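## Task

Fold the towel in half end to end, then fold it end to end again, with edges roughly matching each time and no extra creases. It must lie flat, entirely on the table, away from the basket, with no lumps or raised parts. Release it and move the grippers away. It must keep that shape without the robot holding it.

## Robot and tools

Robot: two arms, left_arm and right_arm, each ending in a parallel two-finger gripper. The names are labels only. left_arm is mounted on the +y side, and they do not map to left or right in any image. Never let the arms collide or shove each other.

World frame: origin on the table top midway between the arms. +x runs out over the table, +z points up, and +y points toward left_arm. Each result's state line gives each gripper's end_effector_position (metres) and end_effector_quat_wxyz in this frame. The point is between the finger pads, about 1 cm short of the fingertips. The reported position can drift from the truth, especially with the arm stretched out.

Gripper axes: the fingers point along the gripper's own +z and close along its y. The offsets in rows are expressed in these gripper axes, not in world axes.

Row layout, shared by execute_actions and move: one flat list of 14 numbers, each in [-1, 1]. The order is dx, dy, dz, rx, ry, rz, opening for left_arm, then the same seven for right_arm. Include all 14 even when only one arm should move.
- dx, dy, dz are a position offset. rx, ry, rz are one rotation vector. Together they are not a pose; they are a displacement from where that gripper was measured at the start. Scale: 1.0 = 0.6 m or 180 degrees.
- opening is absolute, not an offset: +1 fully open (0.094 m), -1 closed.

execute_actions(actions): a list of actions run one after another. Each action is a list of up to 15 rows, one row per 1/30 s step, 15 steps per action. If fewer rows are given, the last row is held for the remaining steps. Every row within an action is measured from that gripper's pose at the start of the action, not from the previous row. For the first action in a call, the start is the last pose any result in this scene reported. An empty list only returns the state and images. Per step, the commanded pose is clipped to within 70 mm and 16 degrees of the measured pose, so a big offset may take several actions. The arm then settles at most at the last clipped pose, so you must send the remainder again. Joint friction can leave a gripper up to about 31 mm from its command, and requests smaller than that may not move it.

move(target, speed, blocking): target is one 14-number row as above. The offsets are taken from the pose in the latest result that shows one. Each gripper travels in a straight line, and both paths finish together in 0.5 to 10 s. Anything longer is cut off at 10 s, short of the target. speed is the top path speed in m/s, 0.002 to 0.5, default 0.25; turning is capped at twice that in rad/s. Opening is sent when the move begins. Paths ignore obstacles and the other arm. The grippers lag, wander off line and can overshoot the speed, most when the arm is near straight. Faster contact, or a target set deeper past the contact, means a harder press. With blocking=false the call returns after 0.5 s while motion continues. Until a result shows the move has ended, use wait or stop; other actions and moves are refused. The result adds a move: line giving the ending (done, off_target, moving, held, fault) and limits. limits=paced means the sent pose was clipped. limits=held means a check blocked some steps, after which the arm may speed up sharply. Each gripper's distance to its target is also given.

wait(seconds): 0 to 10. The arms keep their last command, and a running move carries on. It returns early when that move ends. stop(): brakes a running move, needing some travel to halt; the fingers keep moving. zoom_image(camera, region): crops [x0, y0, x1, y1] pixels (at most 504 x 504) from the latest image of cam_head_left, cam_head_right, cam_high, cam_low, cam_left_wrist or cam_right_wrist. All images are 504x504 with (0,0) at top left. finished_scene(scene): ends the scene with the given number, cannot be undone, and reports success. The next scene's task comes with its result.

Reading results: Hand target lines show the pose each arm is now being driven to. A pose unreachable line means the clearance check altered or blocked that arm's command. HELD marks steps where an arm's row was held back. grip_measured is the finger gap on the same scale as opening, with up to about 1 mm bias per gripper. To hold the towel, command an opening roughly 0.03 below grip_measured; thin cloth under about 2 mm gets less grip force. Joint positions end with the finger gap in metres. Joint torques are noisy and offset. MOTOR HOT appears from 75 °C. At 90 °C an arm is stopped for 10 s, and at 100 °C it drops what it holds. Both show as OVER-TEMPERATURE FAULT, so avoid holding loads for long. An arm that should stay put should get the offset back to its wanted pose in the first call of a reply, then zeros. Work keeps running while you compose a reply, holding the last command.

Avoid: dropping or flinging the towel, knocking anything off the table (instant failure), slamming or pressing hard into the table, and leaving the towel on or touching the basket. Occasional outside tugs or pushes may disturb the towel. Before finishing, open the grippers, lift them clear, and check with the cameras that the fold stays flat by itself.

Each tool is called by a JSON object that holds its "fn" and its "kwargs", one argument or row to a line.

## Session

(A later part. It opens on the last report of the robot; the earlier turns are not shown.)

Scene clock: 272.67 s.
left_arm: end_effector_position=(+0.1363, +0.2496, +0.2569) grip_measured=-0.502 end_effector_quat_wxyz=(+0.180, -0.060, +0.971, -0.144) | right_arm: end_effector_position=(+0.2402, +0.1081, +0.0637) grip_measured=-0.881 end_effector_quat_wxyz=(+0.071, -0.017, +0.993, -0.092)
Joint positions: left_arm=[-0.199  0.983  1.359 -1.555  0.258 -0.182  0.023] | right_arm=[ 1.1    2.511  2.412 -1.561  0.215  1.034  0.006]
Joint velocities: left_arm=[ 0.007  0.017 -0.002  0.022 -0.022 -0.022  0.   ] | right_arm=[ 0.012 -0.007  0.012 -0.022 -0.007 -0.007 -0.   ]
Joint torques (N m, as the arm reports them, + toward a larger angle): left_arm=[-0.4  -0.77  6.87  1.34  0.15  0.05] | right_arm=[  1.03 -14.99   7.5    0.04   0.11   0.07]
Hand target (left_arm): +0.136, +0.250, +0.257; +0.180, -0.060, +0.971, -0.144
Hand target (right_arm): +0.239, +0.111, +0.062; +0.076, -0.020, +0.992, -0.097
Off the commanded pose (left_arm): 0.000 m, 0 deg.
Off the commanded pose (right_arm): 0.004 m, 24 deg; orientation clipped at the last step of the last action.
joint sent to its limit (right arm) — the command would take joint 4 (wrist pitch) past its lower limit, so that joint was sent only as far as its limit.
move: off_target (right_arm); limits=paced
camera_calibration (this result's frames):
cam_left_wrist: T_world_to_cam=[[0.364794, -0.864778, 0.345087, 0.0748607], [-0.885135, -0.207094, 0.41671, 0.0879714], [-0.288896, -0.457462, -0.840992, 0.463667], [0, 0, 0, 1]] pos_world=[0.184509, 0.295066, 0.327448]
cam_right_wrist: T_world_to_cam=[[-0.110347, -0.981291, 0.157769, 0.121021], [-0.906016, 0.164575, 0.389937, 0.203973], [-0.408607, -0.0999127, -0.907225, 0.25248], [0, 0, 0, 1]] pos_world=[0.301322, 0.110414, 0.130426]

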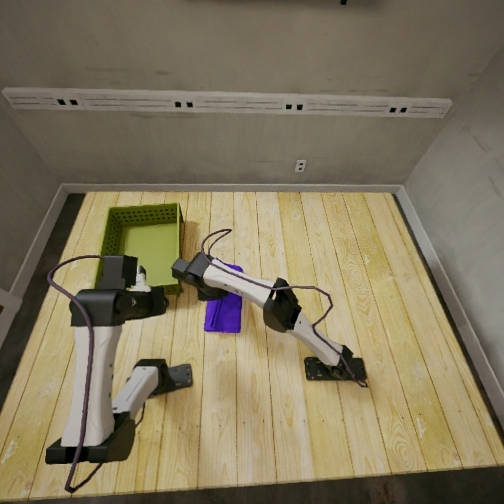

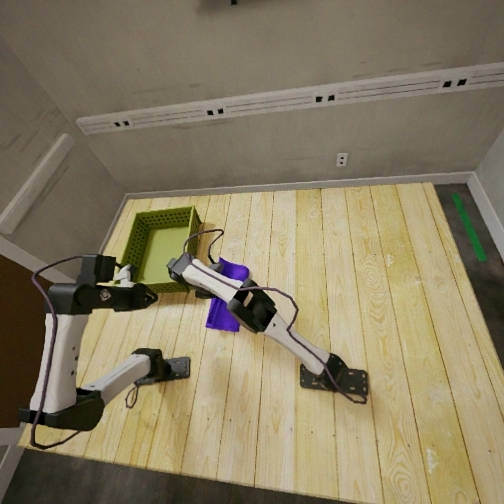

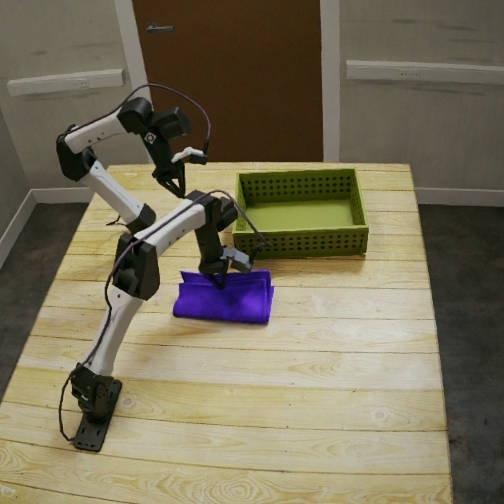

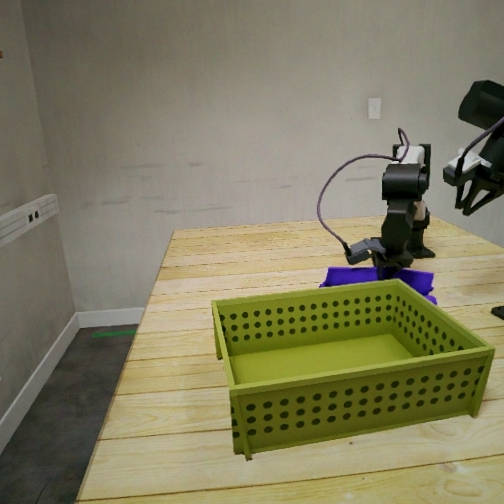

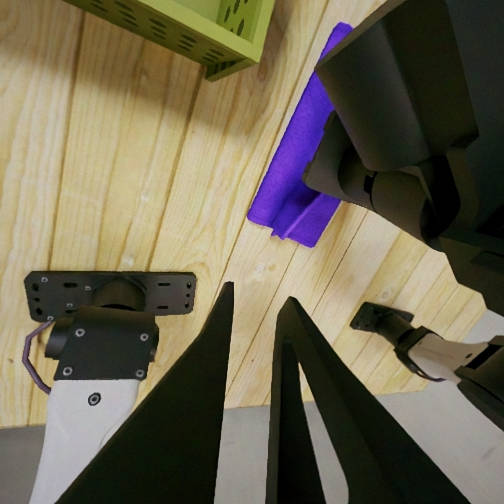

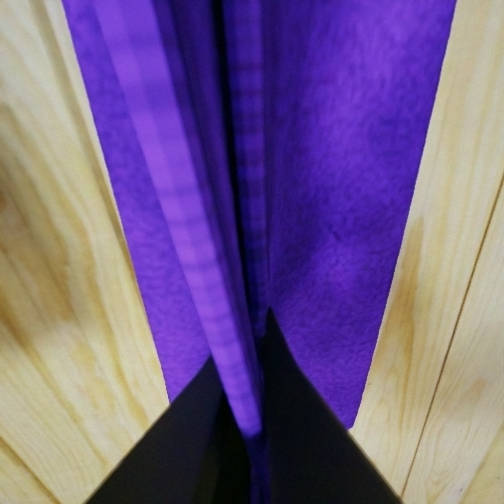

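{"fn": "execute_actions", "kwargs": {
  "actions": [
    [[0,0,0,0,0,0,-0.5,0,0,0,0,0,0,-0.2]],
    [[0,0,0,0,0,0,-0.5,0,0,0,0,0,0,-0.2]]
  ]
}}

{"fn": "move", "kwargs": {
  "target": [0,0,0,0,0,0,-0.5,0,0.03,-0.2,0,0,0,-0.2],
  "speed": 0.12
}}

Scene clock: 275.13 s.
left_arm: end_effector_position=(+0.1363, +0.2496, +0.2569) grip_measured=-0.502 end_effector_quat_wxyz=(+0.180, -0.060, +0.971, -0.144) | right_arm: end_effector_position=(+0.2408, +0.1078, +0.0637) grip_measured=-0.202 end_effector_quat_wxyz=(+0.072, -0.017, +0.993, -0.093)
Joint positions: left_arm=[-0.199  0.983  1.359 -1.555  0.258 -0.182  0.023] | right_arm=[ 1.1    2.511  2.412 -1.561  0.219  1.034  0.037]
Joint velocities: left_arm=[ 0.012 -0.012  0.002 -0.051 -0.007  0.007  0.   ] | right_arm=[-0.002  0.002  0.007 -0.007 -0.022 -0.022 -0.001]
Joint torques (N m, as the arm reports them, + toward a larger angle): left_arm=[-0.4  -0.76  6.85  1.34  0.15  0.06] | right_arm=[  0.19 -16.79   5.76   0.13   0.02   0.02]
Hand target (left_arm): +0.136, +0.250, +0.257; +0.180, -0.060, +0.971, -0.144
Hand target (right_arm): +0.241, +0.108, +0.064; +0.072, -0.017, +0.993, -0.093
Off the commanded pose (left_arm): 0.000 m, 0 deg.
Off the commanded pose (right_arm): 0.000 m, 0 deg.
Step readings (end_effector_position; steps 1 to 15: 1st action; 16 to 30: 2nd action):
0: left_arm (+0.1363, +0.2496, +0.2569) | right_arm (+0.2408, +0.1078, +0.0637)
1: left_arm (+0.1363, +0.2496, +0.2569) | right_arm (+0.2408, +0.1078, +0.0637)
2: left_arm (+0.1363, +0.2496, +0.2569) | right_arm (+0.2408, +0.1078, +0.0637)
4: left_arm (+0.1363, +0.2496, +0.2569) | right_arm (+0.2408, +0.1078, +0.0637)
8: left_arm (+0.1363, +0.2496, +0.2569) | right_arm (+0.2408, +0.1078, +0.0637)
15: left_arm (+0.1363, +0.2496, +0.2569) | right_arm (+0.2408, +0.1078, +0.0637)
16: left_arm (+0.1363, +0.2496, +0.2569) | right_arm (+0.2408, +0.1078, +0.0637)
17: left_arm (+0.1363, +0.2496, +0.2569) | right_arm (+0.2408, +0.1078, +0.0637)
19: left_arm (+0.1363, +0.2496, +0.2569) | right_arm (+0.2408, +0.1078, +0.0637)
23: left_arm (+0.1363, +0.2496, +0.2569) | right_arm (+0.2408, +0.1078, +0.0637)
30: end_effector_position above
camera_calibration (this result's frames):
cam_left_wrist: T_world_to_cam=[[0.364794, -0.864778, 0.345087, 0.0748607], [-0.885135, -0.207094, 0.41671, 0.0879714], [-0.288896, -0.457462, -0.840992, 0.463667], [0, 0, 0, 1]] pos_world=[0.184509, 0.295066, 0.327448]
cam_right_wrist: T_world_to_cam=[[-0.110509, -0.98098, 0.15958, 0.120663], [-0.907284, 0.16512, 0.386743, 0.204989], [-0.405737, -0.102046, -0.908275, 0.252255], [0, 0, 0, 1]] pos_world=[0.301667, 0.110262, 0.130584]

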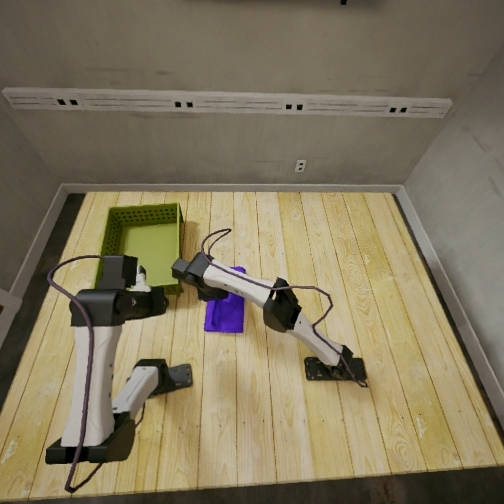

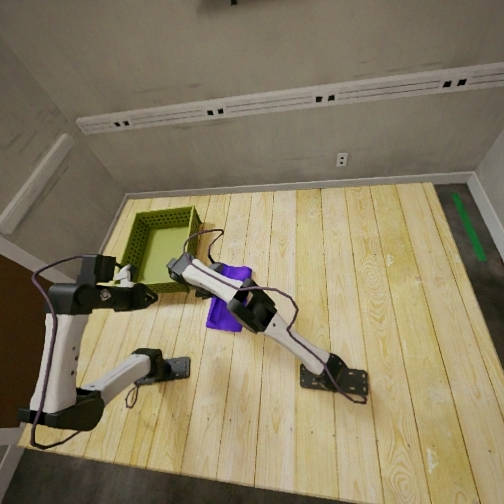

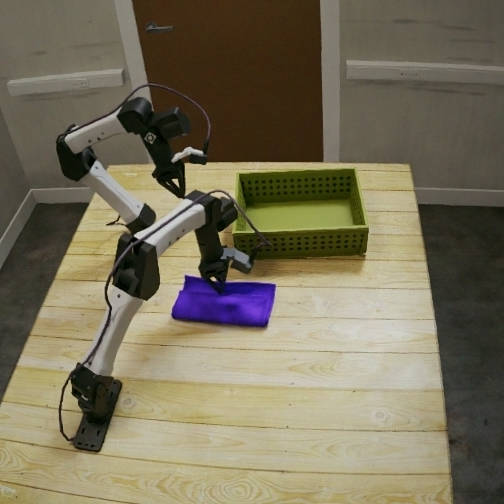

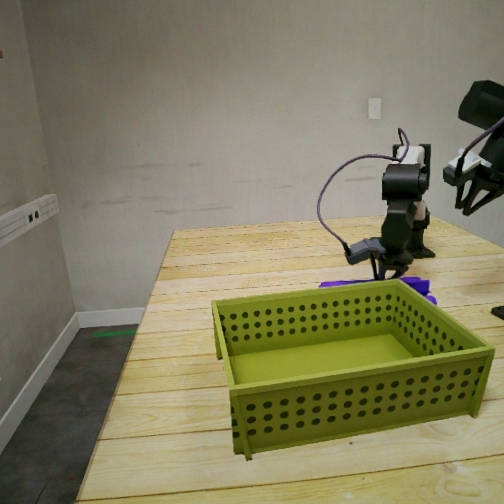

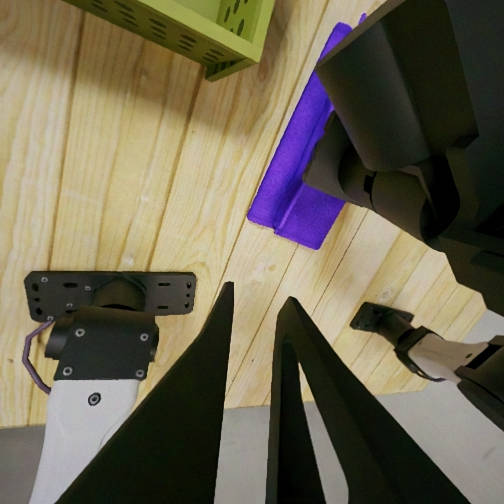

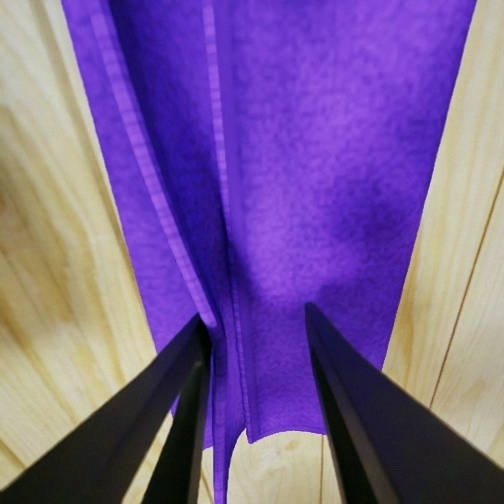

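Scene clock: 276.53 s.
left_arm: end_effector_position=(+0.1363, +0.2496, +0.2569) grip_measured=-0.502 end_effector_quat_wxyz=(+0.180, -0.060, +0.971, -0.144) | right_arm: end_effector_position=(+0.2248, +0.1458, +0.1634) grip_measured=-0.202 end_effector_quat_wxyz=(+0.142, -0.035, +0.989, +0.031)
Joint positions: left_arm=[-0.199  0.983  1.359 -1.555  0.258 -0.182  0.023] | right_arm=[ 1.168  2.371  2.553 -1.562  0.223  1.034  0.037]
Joint velocities: left_arm=[ 0.007  0.017  0.012 -0.037 -0.007  0.051 -0.001] | right_arm=[ 0.007  0.012  0.012  0.022 -0.007  0.051 -0.   ]
Joint torques (N m, as the arm reports them, + toward a larger angle): left_arm=[-0.4  -0.75  6.85  1.34  0.15  0.06] | right_arm=[  0.81 -17.26   7.2    0.6    0.08   0.06]
Hand target (left_arm): +0.136, +0.250, +0.257; +0.180, -0.060, +0.971, -0.144
Hand target (right_arm): +0.222, +0.147, +0.176; +0.152, -0.035, +0.987, +0.043
Off the commanded pose (left_arm): 0.000 m, 0 deg.
Off the commanded pose (right_arm): 0.014 m, 16 deg; orientation clipped at the last step of the last action.
joint sent to its limit (right arm) — the command would take joint 4 (wrist pitch) past its lower limit, so that joint was sent only as far as its limit.
move: off_target (right_arm); limits=paced
camera_calibration (this result's frames):
cam_left_wrist: T_world_to_cam=[[0.364794, -0.864778, 0.345087, 0.0748607], [-0.885135, -0.207094, 0.41671, 0.0879714], [-0.288896, -0.457462, -0.840992, 0.463667], [0, 0, 0, 1]] pos_world=[0.184509, 0.295066, 0.327448]
cam_right_wrist: T_world_to_cam=[[-0.0478346, -0.994218, -0.0961363, 0.169912], [-0.958265, 0.0185193, 0.285282, 0.195096], [-0.281852, 0.10577, -0.95361, 0.289461], [0, 0, 0, 1]] pos_world=[0.276666, 0.1347, 0.23671]

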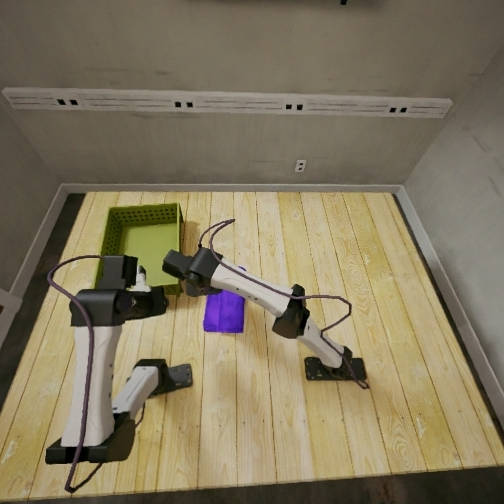

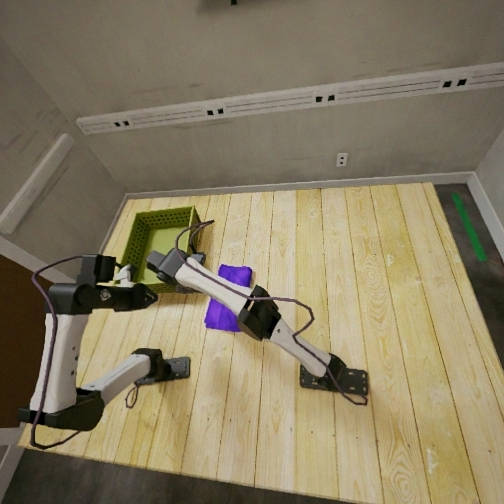

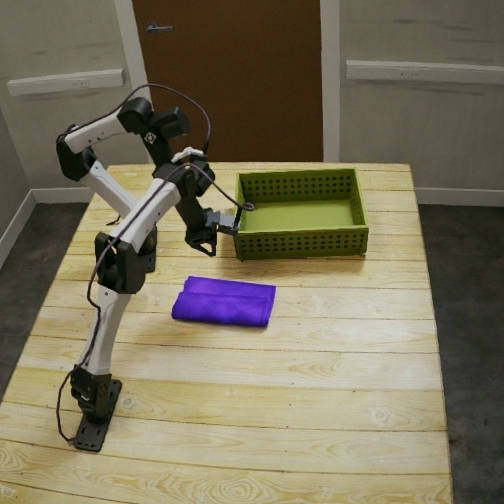

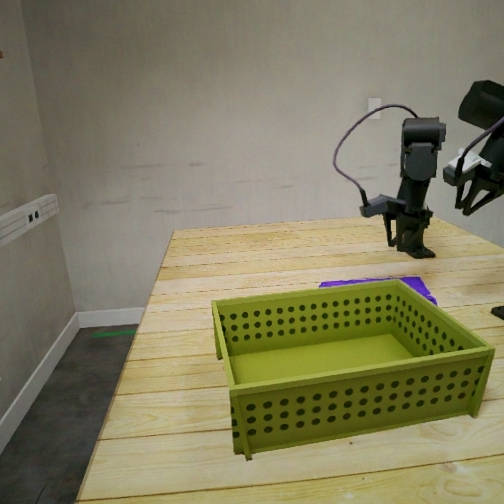

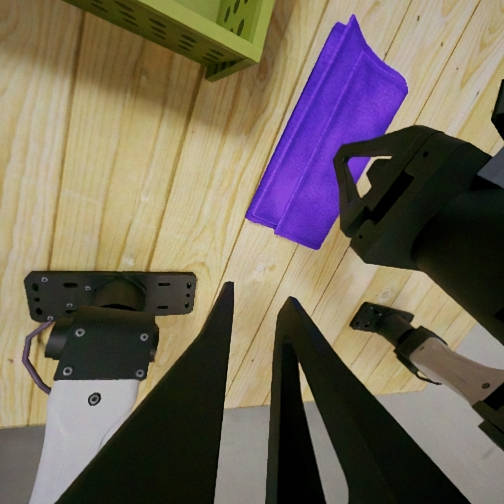

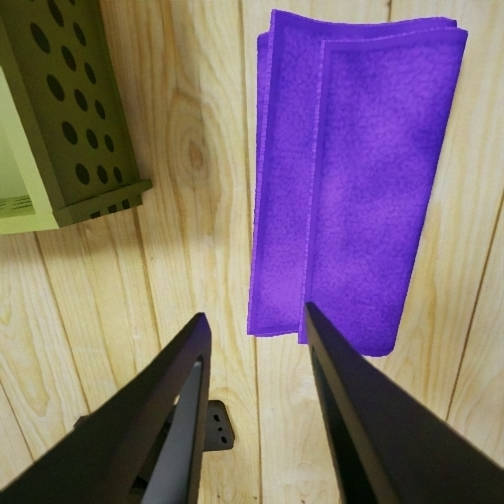

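{"fn": "move", "kwargs": {
  "target": [0,0,0,0,0,0,-0.5,0.01,-0.12,0.06,0,0.09,0,0.8],
  "speed": 0.2
}}

{"fn": "move", "kwargs": {
  "target": [0,0,0,0,0,0,-0.5,0,0,0,0,0,-0.5,0.8],
  "speed": 0.5
}}

Scene clock: 285.13 s.
left_arm: end_effector_position=(+0.1363, +0.2496, +0.2569) grip_measured=-0.502 end_effector_quat_wxyz=(+0.180, -0.060, +0.971, -0.144) | right_arm: end_effector_position=(+0.2357, +0.0776, +0.1202) grip_measured=+0.798 end_effector_quat_wxyz=(+0.001, -0.037, +0.999, +0.016)
Joint positions: left_arm=[-0.199  0.983  1.359 -1.555  0.258 -0.182  0.023] | right_arm=[ 0.983  2.222  2.152 -1.473 -0.019  0.867  0.084]
Joint velocities: left_arm=[-0.012  0.002 -0.002 -0.007  0.022 -0.037 -0.001] | right_arm=[-0.017 -0.012  0.002  0.022 -0.11  -0.037 -0.001]
Joint torques (N m, as the arm reports them, + toward a larger angle): left_arm=[-0.41 -0.74  6.84  1.34  0.15  0.06] | right_arm=[ -0.15 -17.07   4.36   0.49  -0.14  -0.07]
Hand target (left_arm): +0.136, +0.250, +0.257; +0.180, -0.060, +0.971, -0.144
Hand target (right_arm): +0.235, +0.076, +0.124; +0.002, -0.039, +0.999, +0.025
Off the commanded pose (left_arm): 0.000 m, 0 deg.
Off the commanded pose (right_arm): 0.004 m, 1 deg.
move: done
camera_calibration (this result's frames):
cam_left_wrist: T_world_to_cam=[[0.364794, -0.864778, 0.345087, 0.0748607], [-0.885135, -0.207094, 0.41671, 0.0879714], [-0.288896, -0.457462, -0.840992, 0.463667], [0, 0, 0, 1]] pos_world=[0.184509, 0.295066, 0.327448]
cam_right_wrist: T_world_to_cam=[[-0.0597052, -0.99739, -0.0405916, 0.0948165], [-0.840993, 0.028354, 0.540302, 0.159995], [-0.537741, 0.0663961, -0.840492, 0.308348], [0, 0, 0, 1]] pos_world=[0.306028, 0.0695595, 0.176567]

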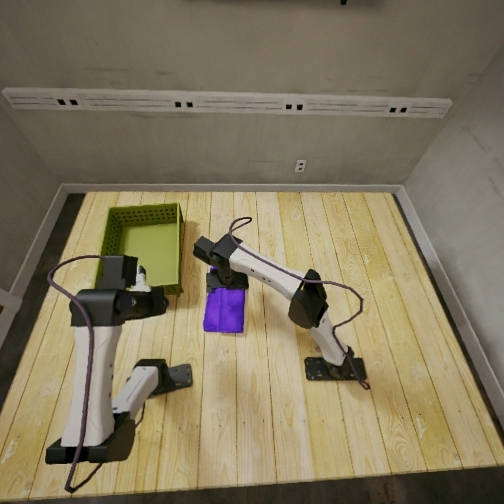

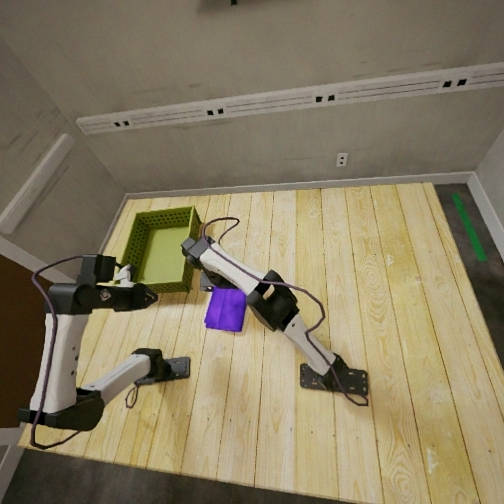

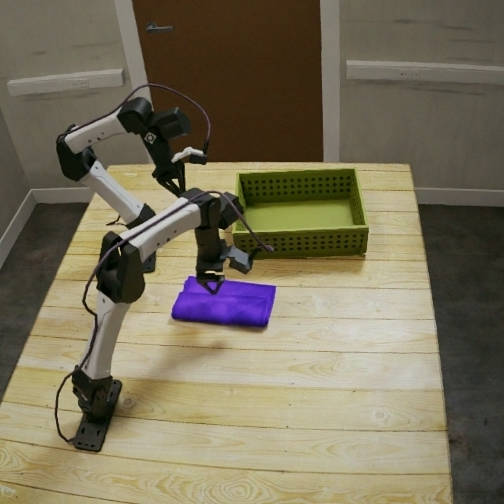

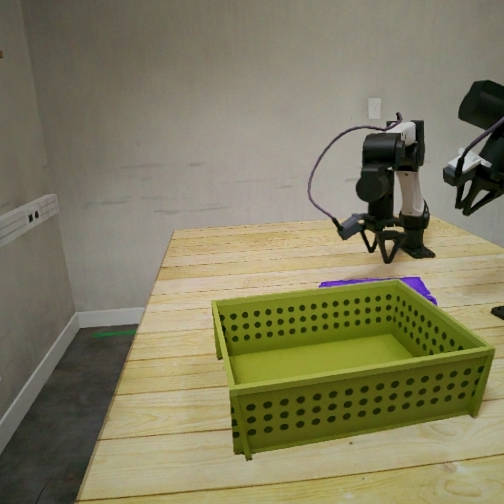

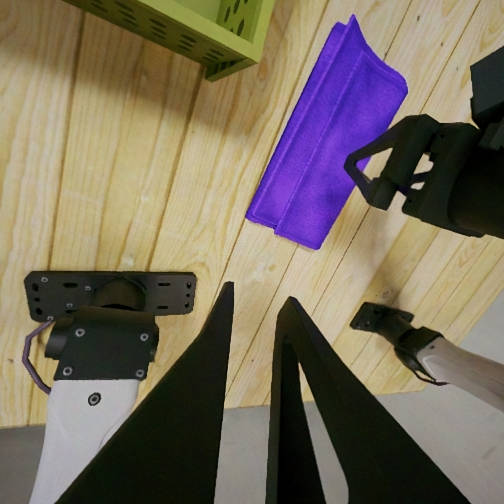

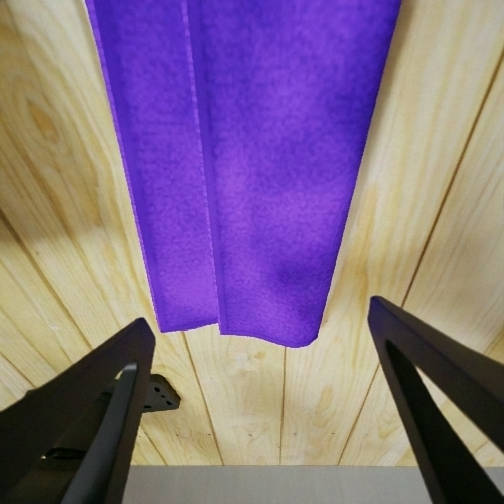

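Scene clock: 287.47 s.
left_arm: end_effector_position=(+0.1363, +0.2496, +0.2569) grip_measured=-0.502 end_effector_quat_wxyz=(+0.180, -0.060, +0.971, -0.144) | right_arm: end_effector_position=(+0.2357, +0.0776, +0.1202) grip_measured=+0.798 end_effector_quat_wxyz=(-0.012, +0.729, -0.684, -0.011)
Joint positions: left_arm=[-0.199  0.983  1.359 -1.555  0.258 -0.182  0.023] | right_arm=[ 0.983  2.222  2.152 -1.473 -0.019 -0.695  0.084]
Joint velocities: left_arm=[-0.002 -0.012  0.007  0.007 -0.007 -0.022 -0.   ] | right_arm=[-0.017 -0.007 -0.002 -0.007 -0.051  0.007  0.   ]
Joint torques (N m, as the arm reports them, + toward a larger angle): left_arm=[-0.4  -0.75  6.86  1.34  0.15  0.06] | right_arm=[  0.16 -14.81   6.04   0.39  -0.17  -0.05]
Hand target (left_arm): +0.136, +0.250, +0.257; +0.180, -0.060, +0.971, -0.144
Hand target (right_arm): +0.236, +0.078, +0.120; -0.012, +0.732, -0.681, -0.011
Off the commanded pose (left_arm): 0.000 m, 0 deg.
Off the commanded pose (right_arm): 0.000 m, 1 deg.
move: done
camera_calibration (this result's frames):
cam_left_wrist: T_world_to_cam=[[0.364794, -0.864778, 0.345087, 0.0748607], [-0.885135, -0.207094, 0.41671, 0.0879714], [-0.288896, -0.457462, -0.840992, 0.463667], [0, 0, 0, 1]] pos_world=[0.184509, 0.295066, 0.327448]
cam_right_wrist: T_world_to_cam=[[0.997606, -0.0684316, -0.00991987, -0.230099], [-0.0537646, -0.85787, 0.511047, 0.0467541], [-0.0434818, -0.509291, -0.859495, 0.238821], [0, 0, 0, 1]] pos_world=[0.242446, 0.145992, 0.17909]

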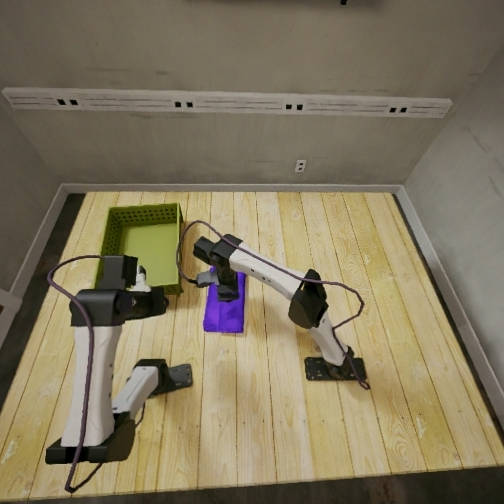

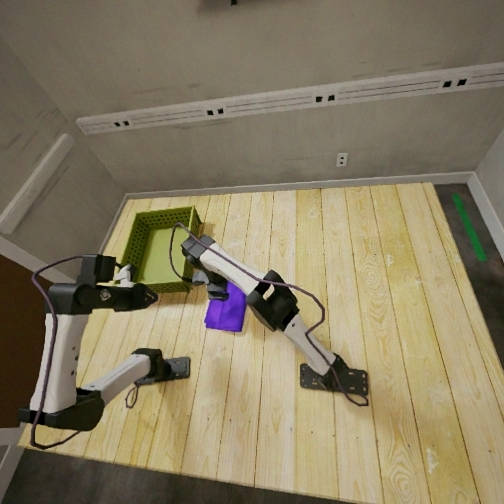

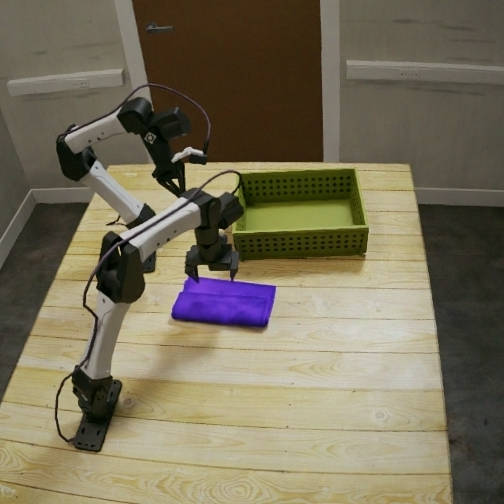

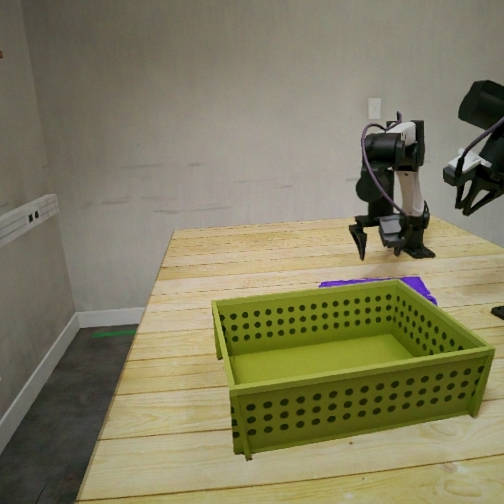

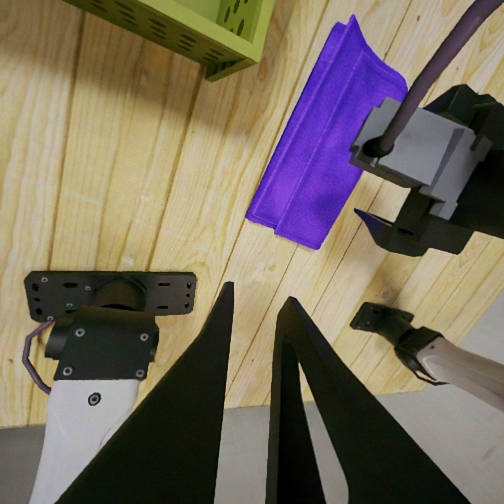

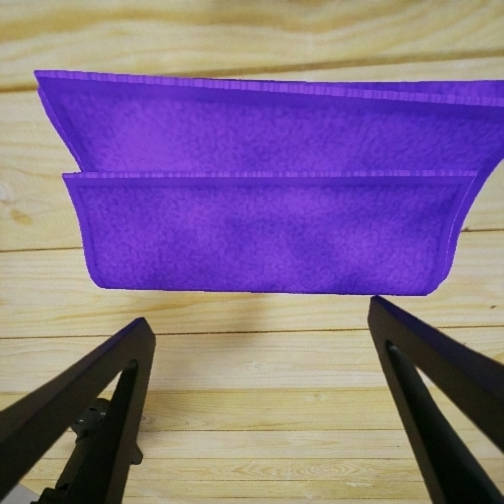

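{"fn": "move", "kwargs": {
  "target": [0,0,0,0,0,0,-0.5,0,0.35,-0.12,0,0,0,0.8],
  "speed": 0.3
}}

{"fn": "zoom_image", "kwargs": {
  "camera": "cam_head_left",
  "region": [170,240,300,350]
}}

{"fn": "zoom_image", "kwargs": {
  "camera": "cam_high",
  "region": [150,250,300,350]
}}

Scene clock: 299.43 s.
left_arm: end_effector_position=(+0.1363, +0.2496, +0.2569) grip_measured=-0.502 end_effector_quat_wxyz=(+0.180, -0.060, +0.971, -0.144) | right_arm: end_effector_position=(+0.0255, +0.0692, +0.1900) grip_measured=+0.798 end_effector_quat_wxyz=(-0.015, +0.733, -0.680, -0.020)
Joint positions: left_arm=[-0.199  0.983  1.359 -1.555  0.258 -0.182  0.023] | right_arm=[ 1.479  1.853  1.888 -1.559 -0.016 -0.208  0.084]
Joint velocities: left_arm=[-0.017 -0.007  0.017 -0.051  0.007 -0.037 -0.   ] | right_arm=[-0.017 -0.012  0.007  0.066  0.037  0.022 -0.   ]
Joint torques (N m, as the arm reports them, + toward a larger angle): left_arm=[-0.4  -0.73  6.86  1.34  0.15  0.06] | right_arm=[  0.21 -12.74   4.84   0.34  -0.1    0.07]
Hand target (left_arm): +0.136, +0.250, +0.257; +0.180, -0.060, +0.971, -0.144
Hand target (right_arm): +0.025, +0.062, +0.192; -0.012, +0.729, -0.684, -0.015
Off the commanded pose (left_arm): 0.000 m, 0 deg.
Off the commanded pose (right_arm): 0.008 m, 1 deg.
joint sent to its limit (right arm) — the command would take joint 4 (wrist pitch) past its lower limit, so that joint was sent only as far as its limit.
move: done
camera_calibration (this result's frames):
cam_left_wrist: T_world_to_cam=[[0.364794, -0.864778, 0.345087, 0.0748607], [-0.885135, -0.207094, 0.41671, 0.0879714], [-0.288896, -0.457462, -0.840992, 0.463667], [0, 0, 0, 1]] pos_world=[0.184509, 0.295066, 0.327448]
cam_right_wrist: T_world_to_cam=[[0.998084, -0.0583872, -0.0204578, -0.0190322], [-0.040486, -0.866439, 0.497638, -0.00461675], [-0.0467811, -0.495857, -0.867143, 0.286001], [0, 0, 0, 1]] pos_world=[0.0321883, 0.136704, 0.249912]

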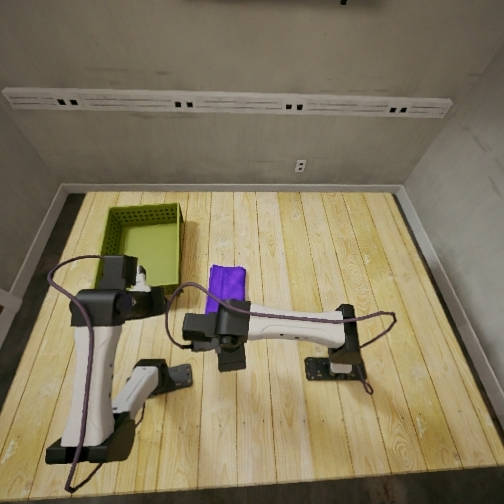

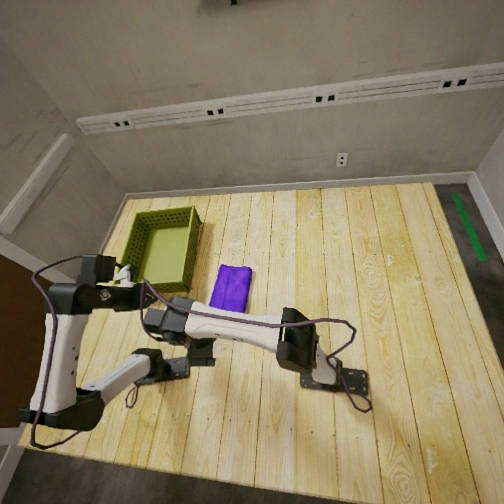

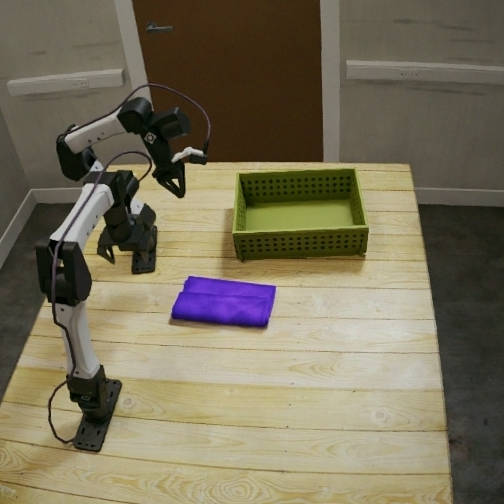

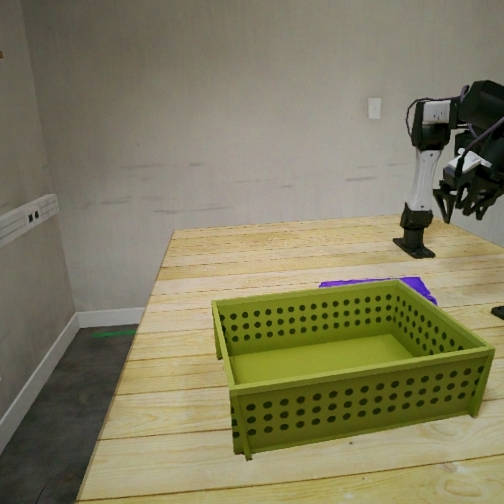

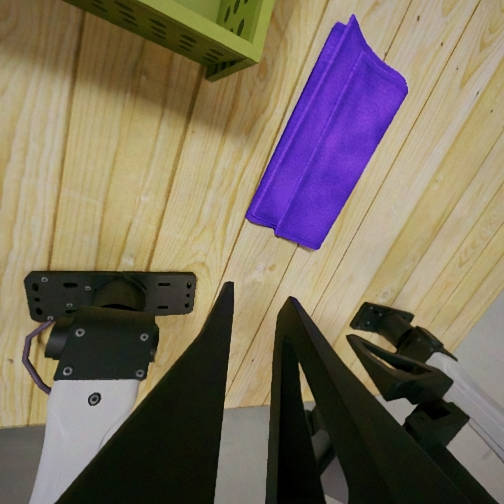

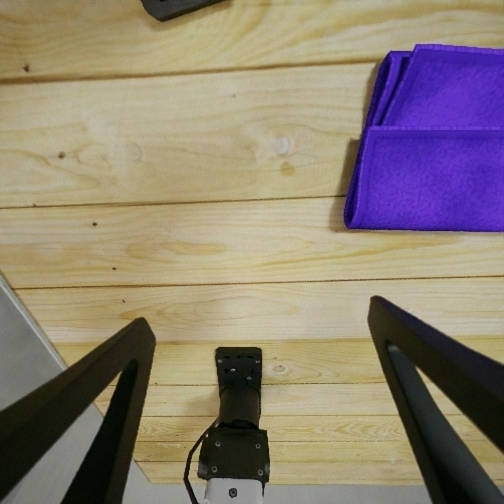

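Region (170, 240, 300, 350) of cam_head_left's 504x504 image, scaled by 3.877, with more detail than that image has; it fills the top 426 rows of this view, and the rest is white.

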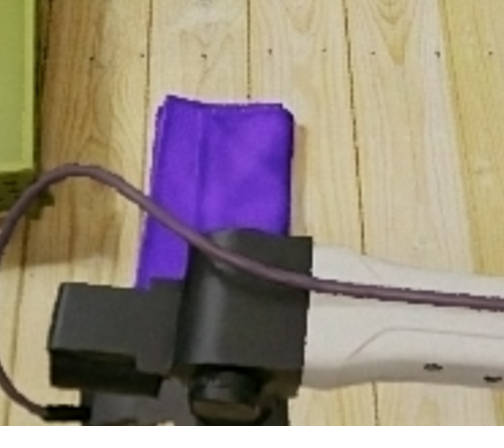

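Region (150, 250, 300, 350) of cam_high's 504x504 image, scaled by 3.360, with more detail than that image has.

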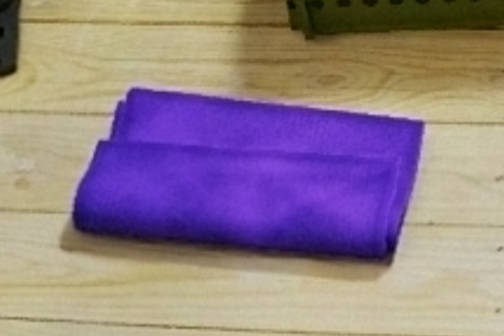

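{"fn": "finished_scene", "kwargs": {
  "scene": 2
}}

The scene is finished: the task was done.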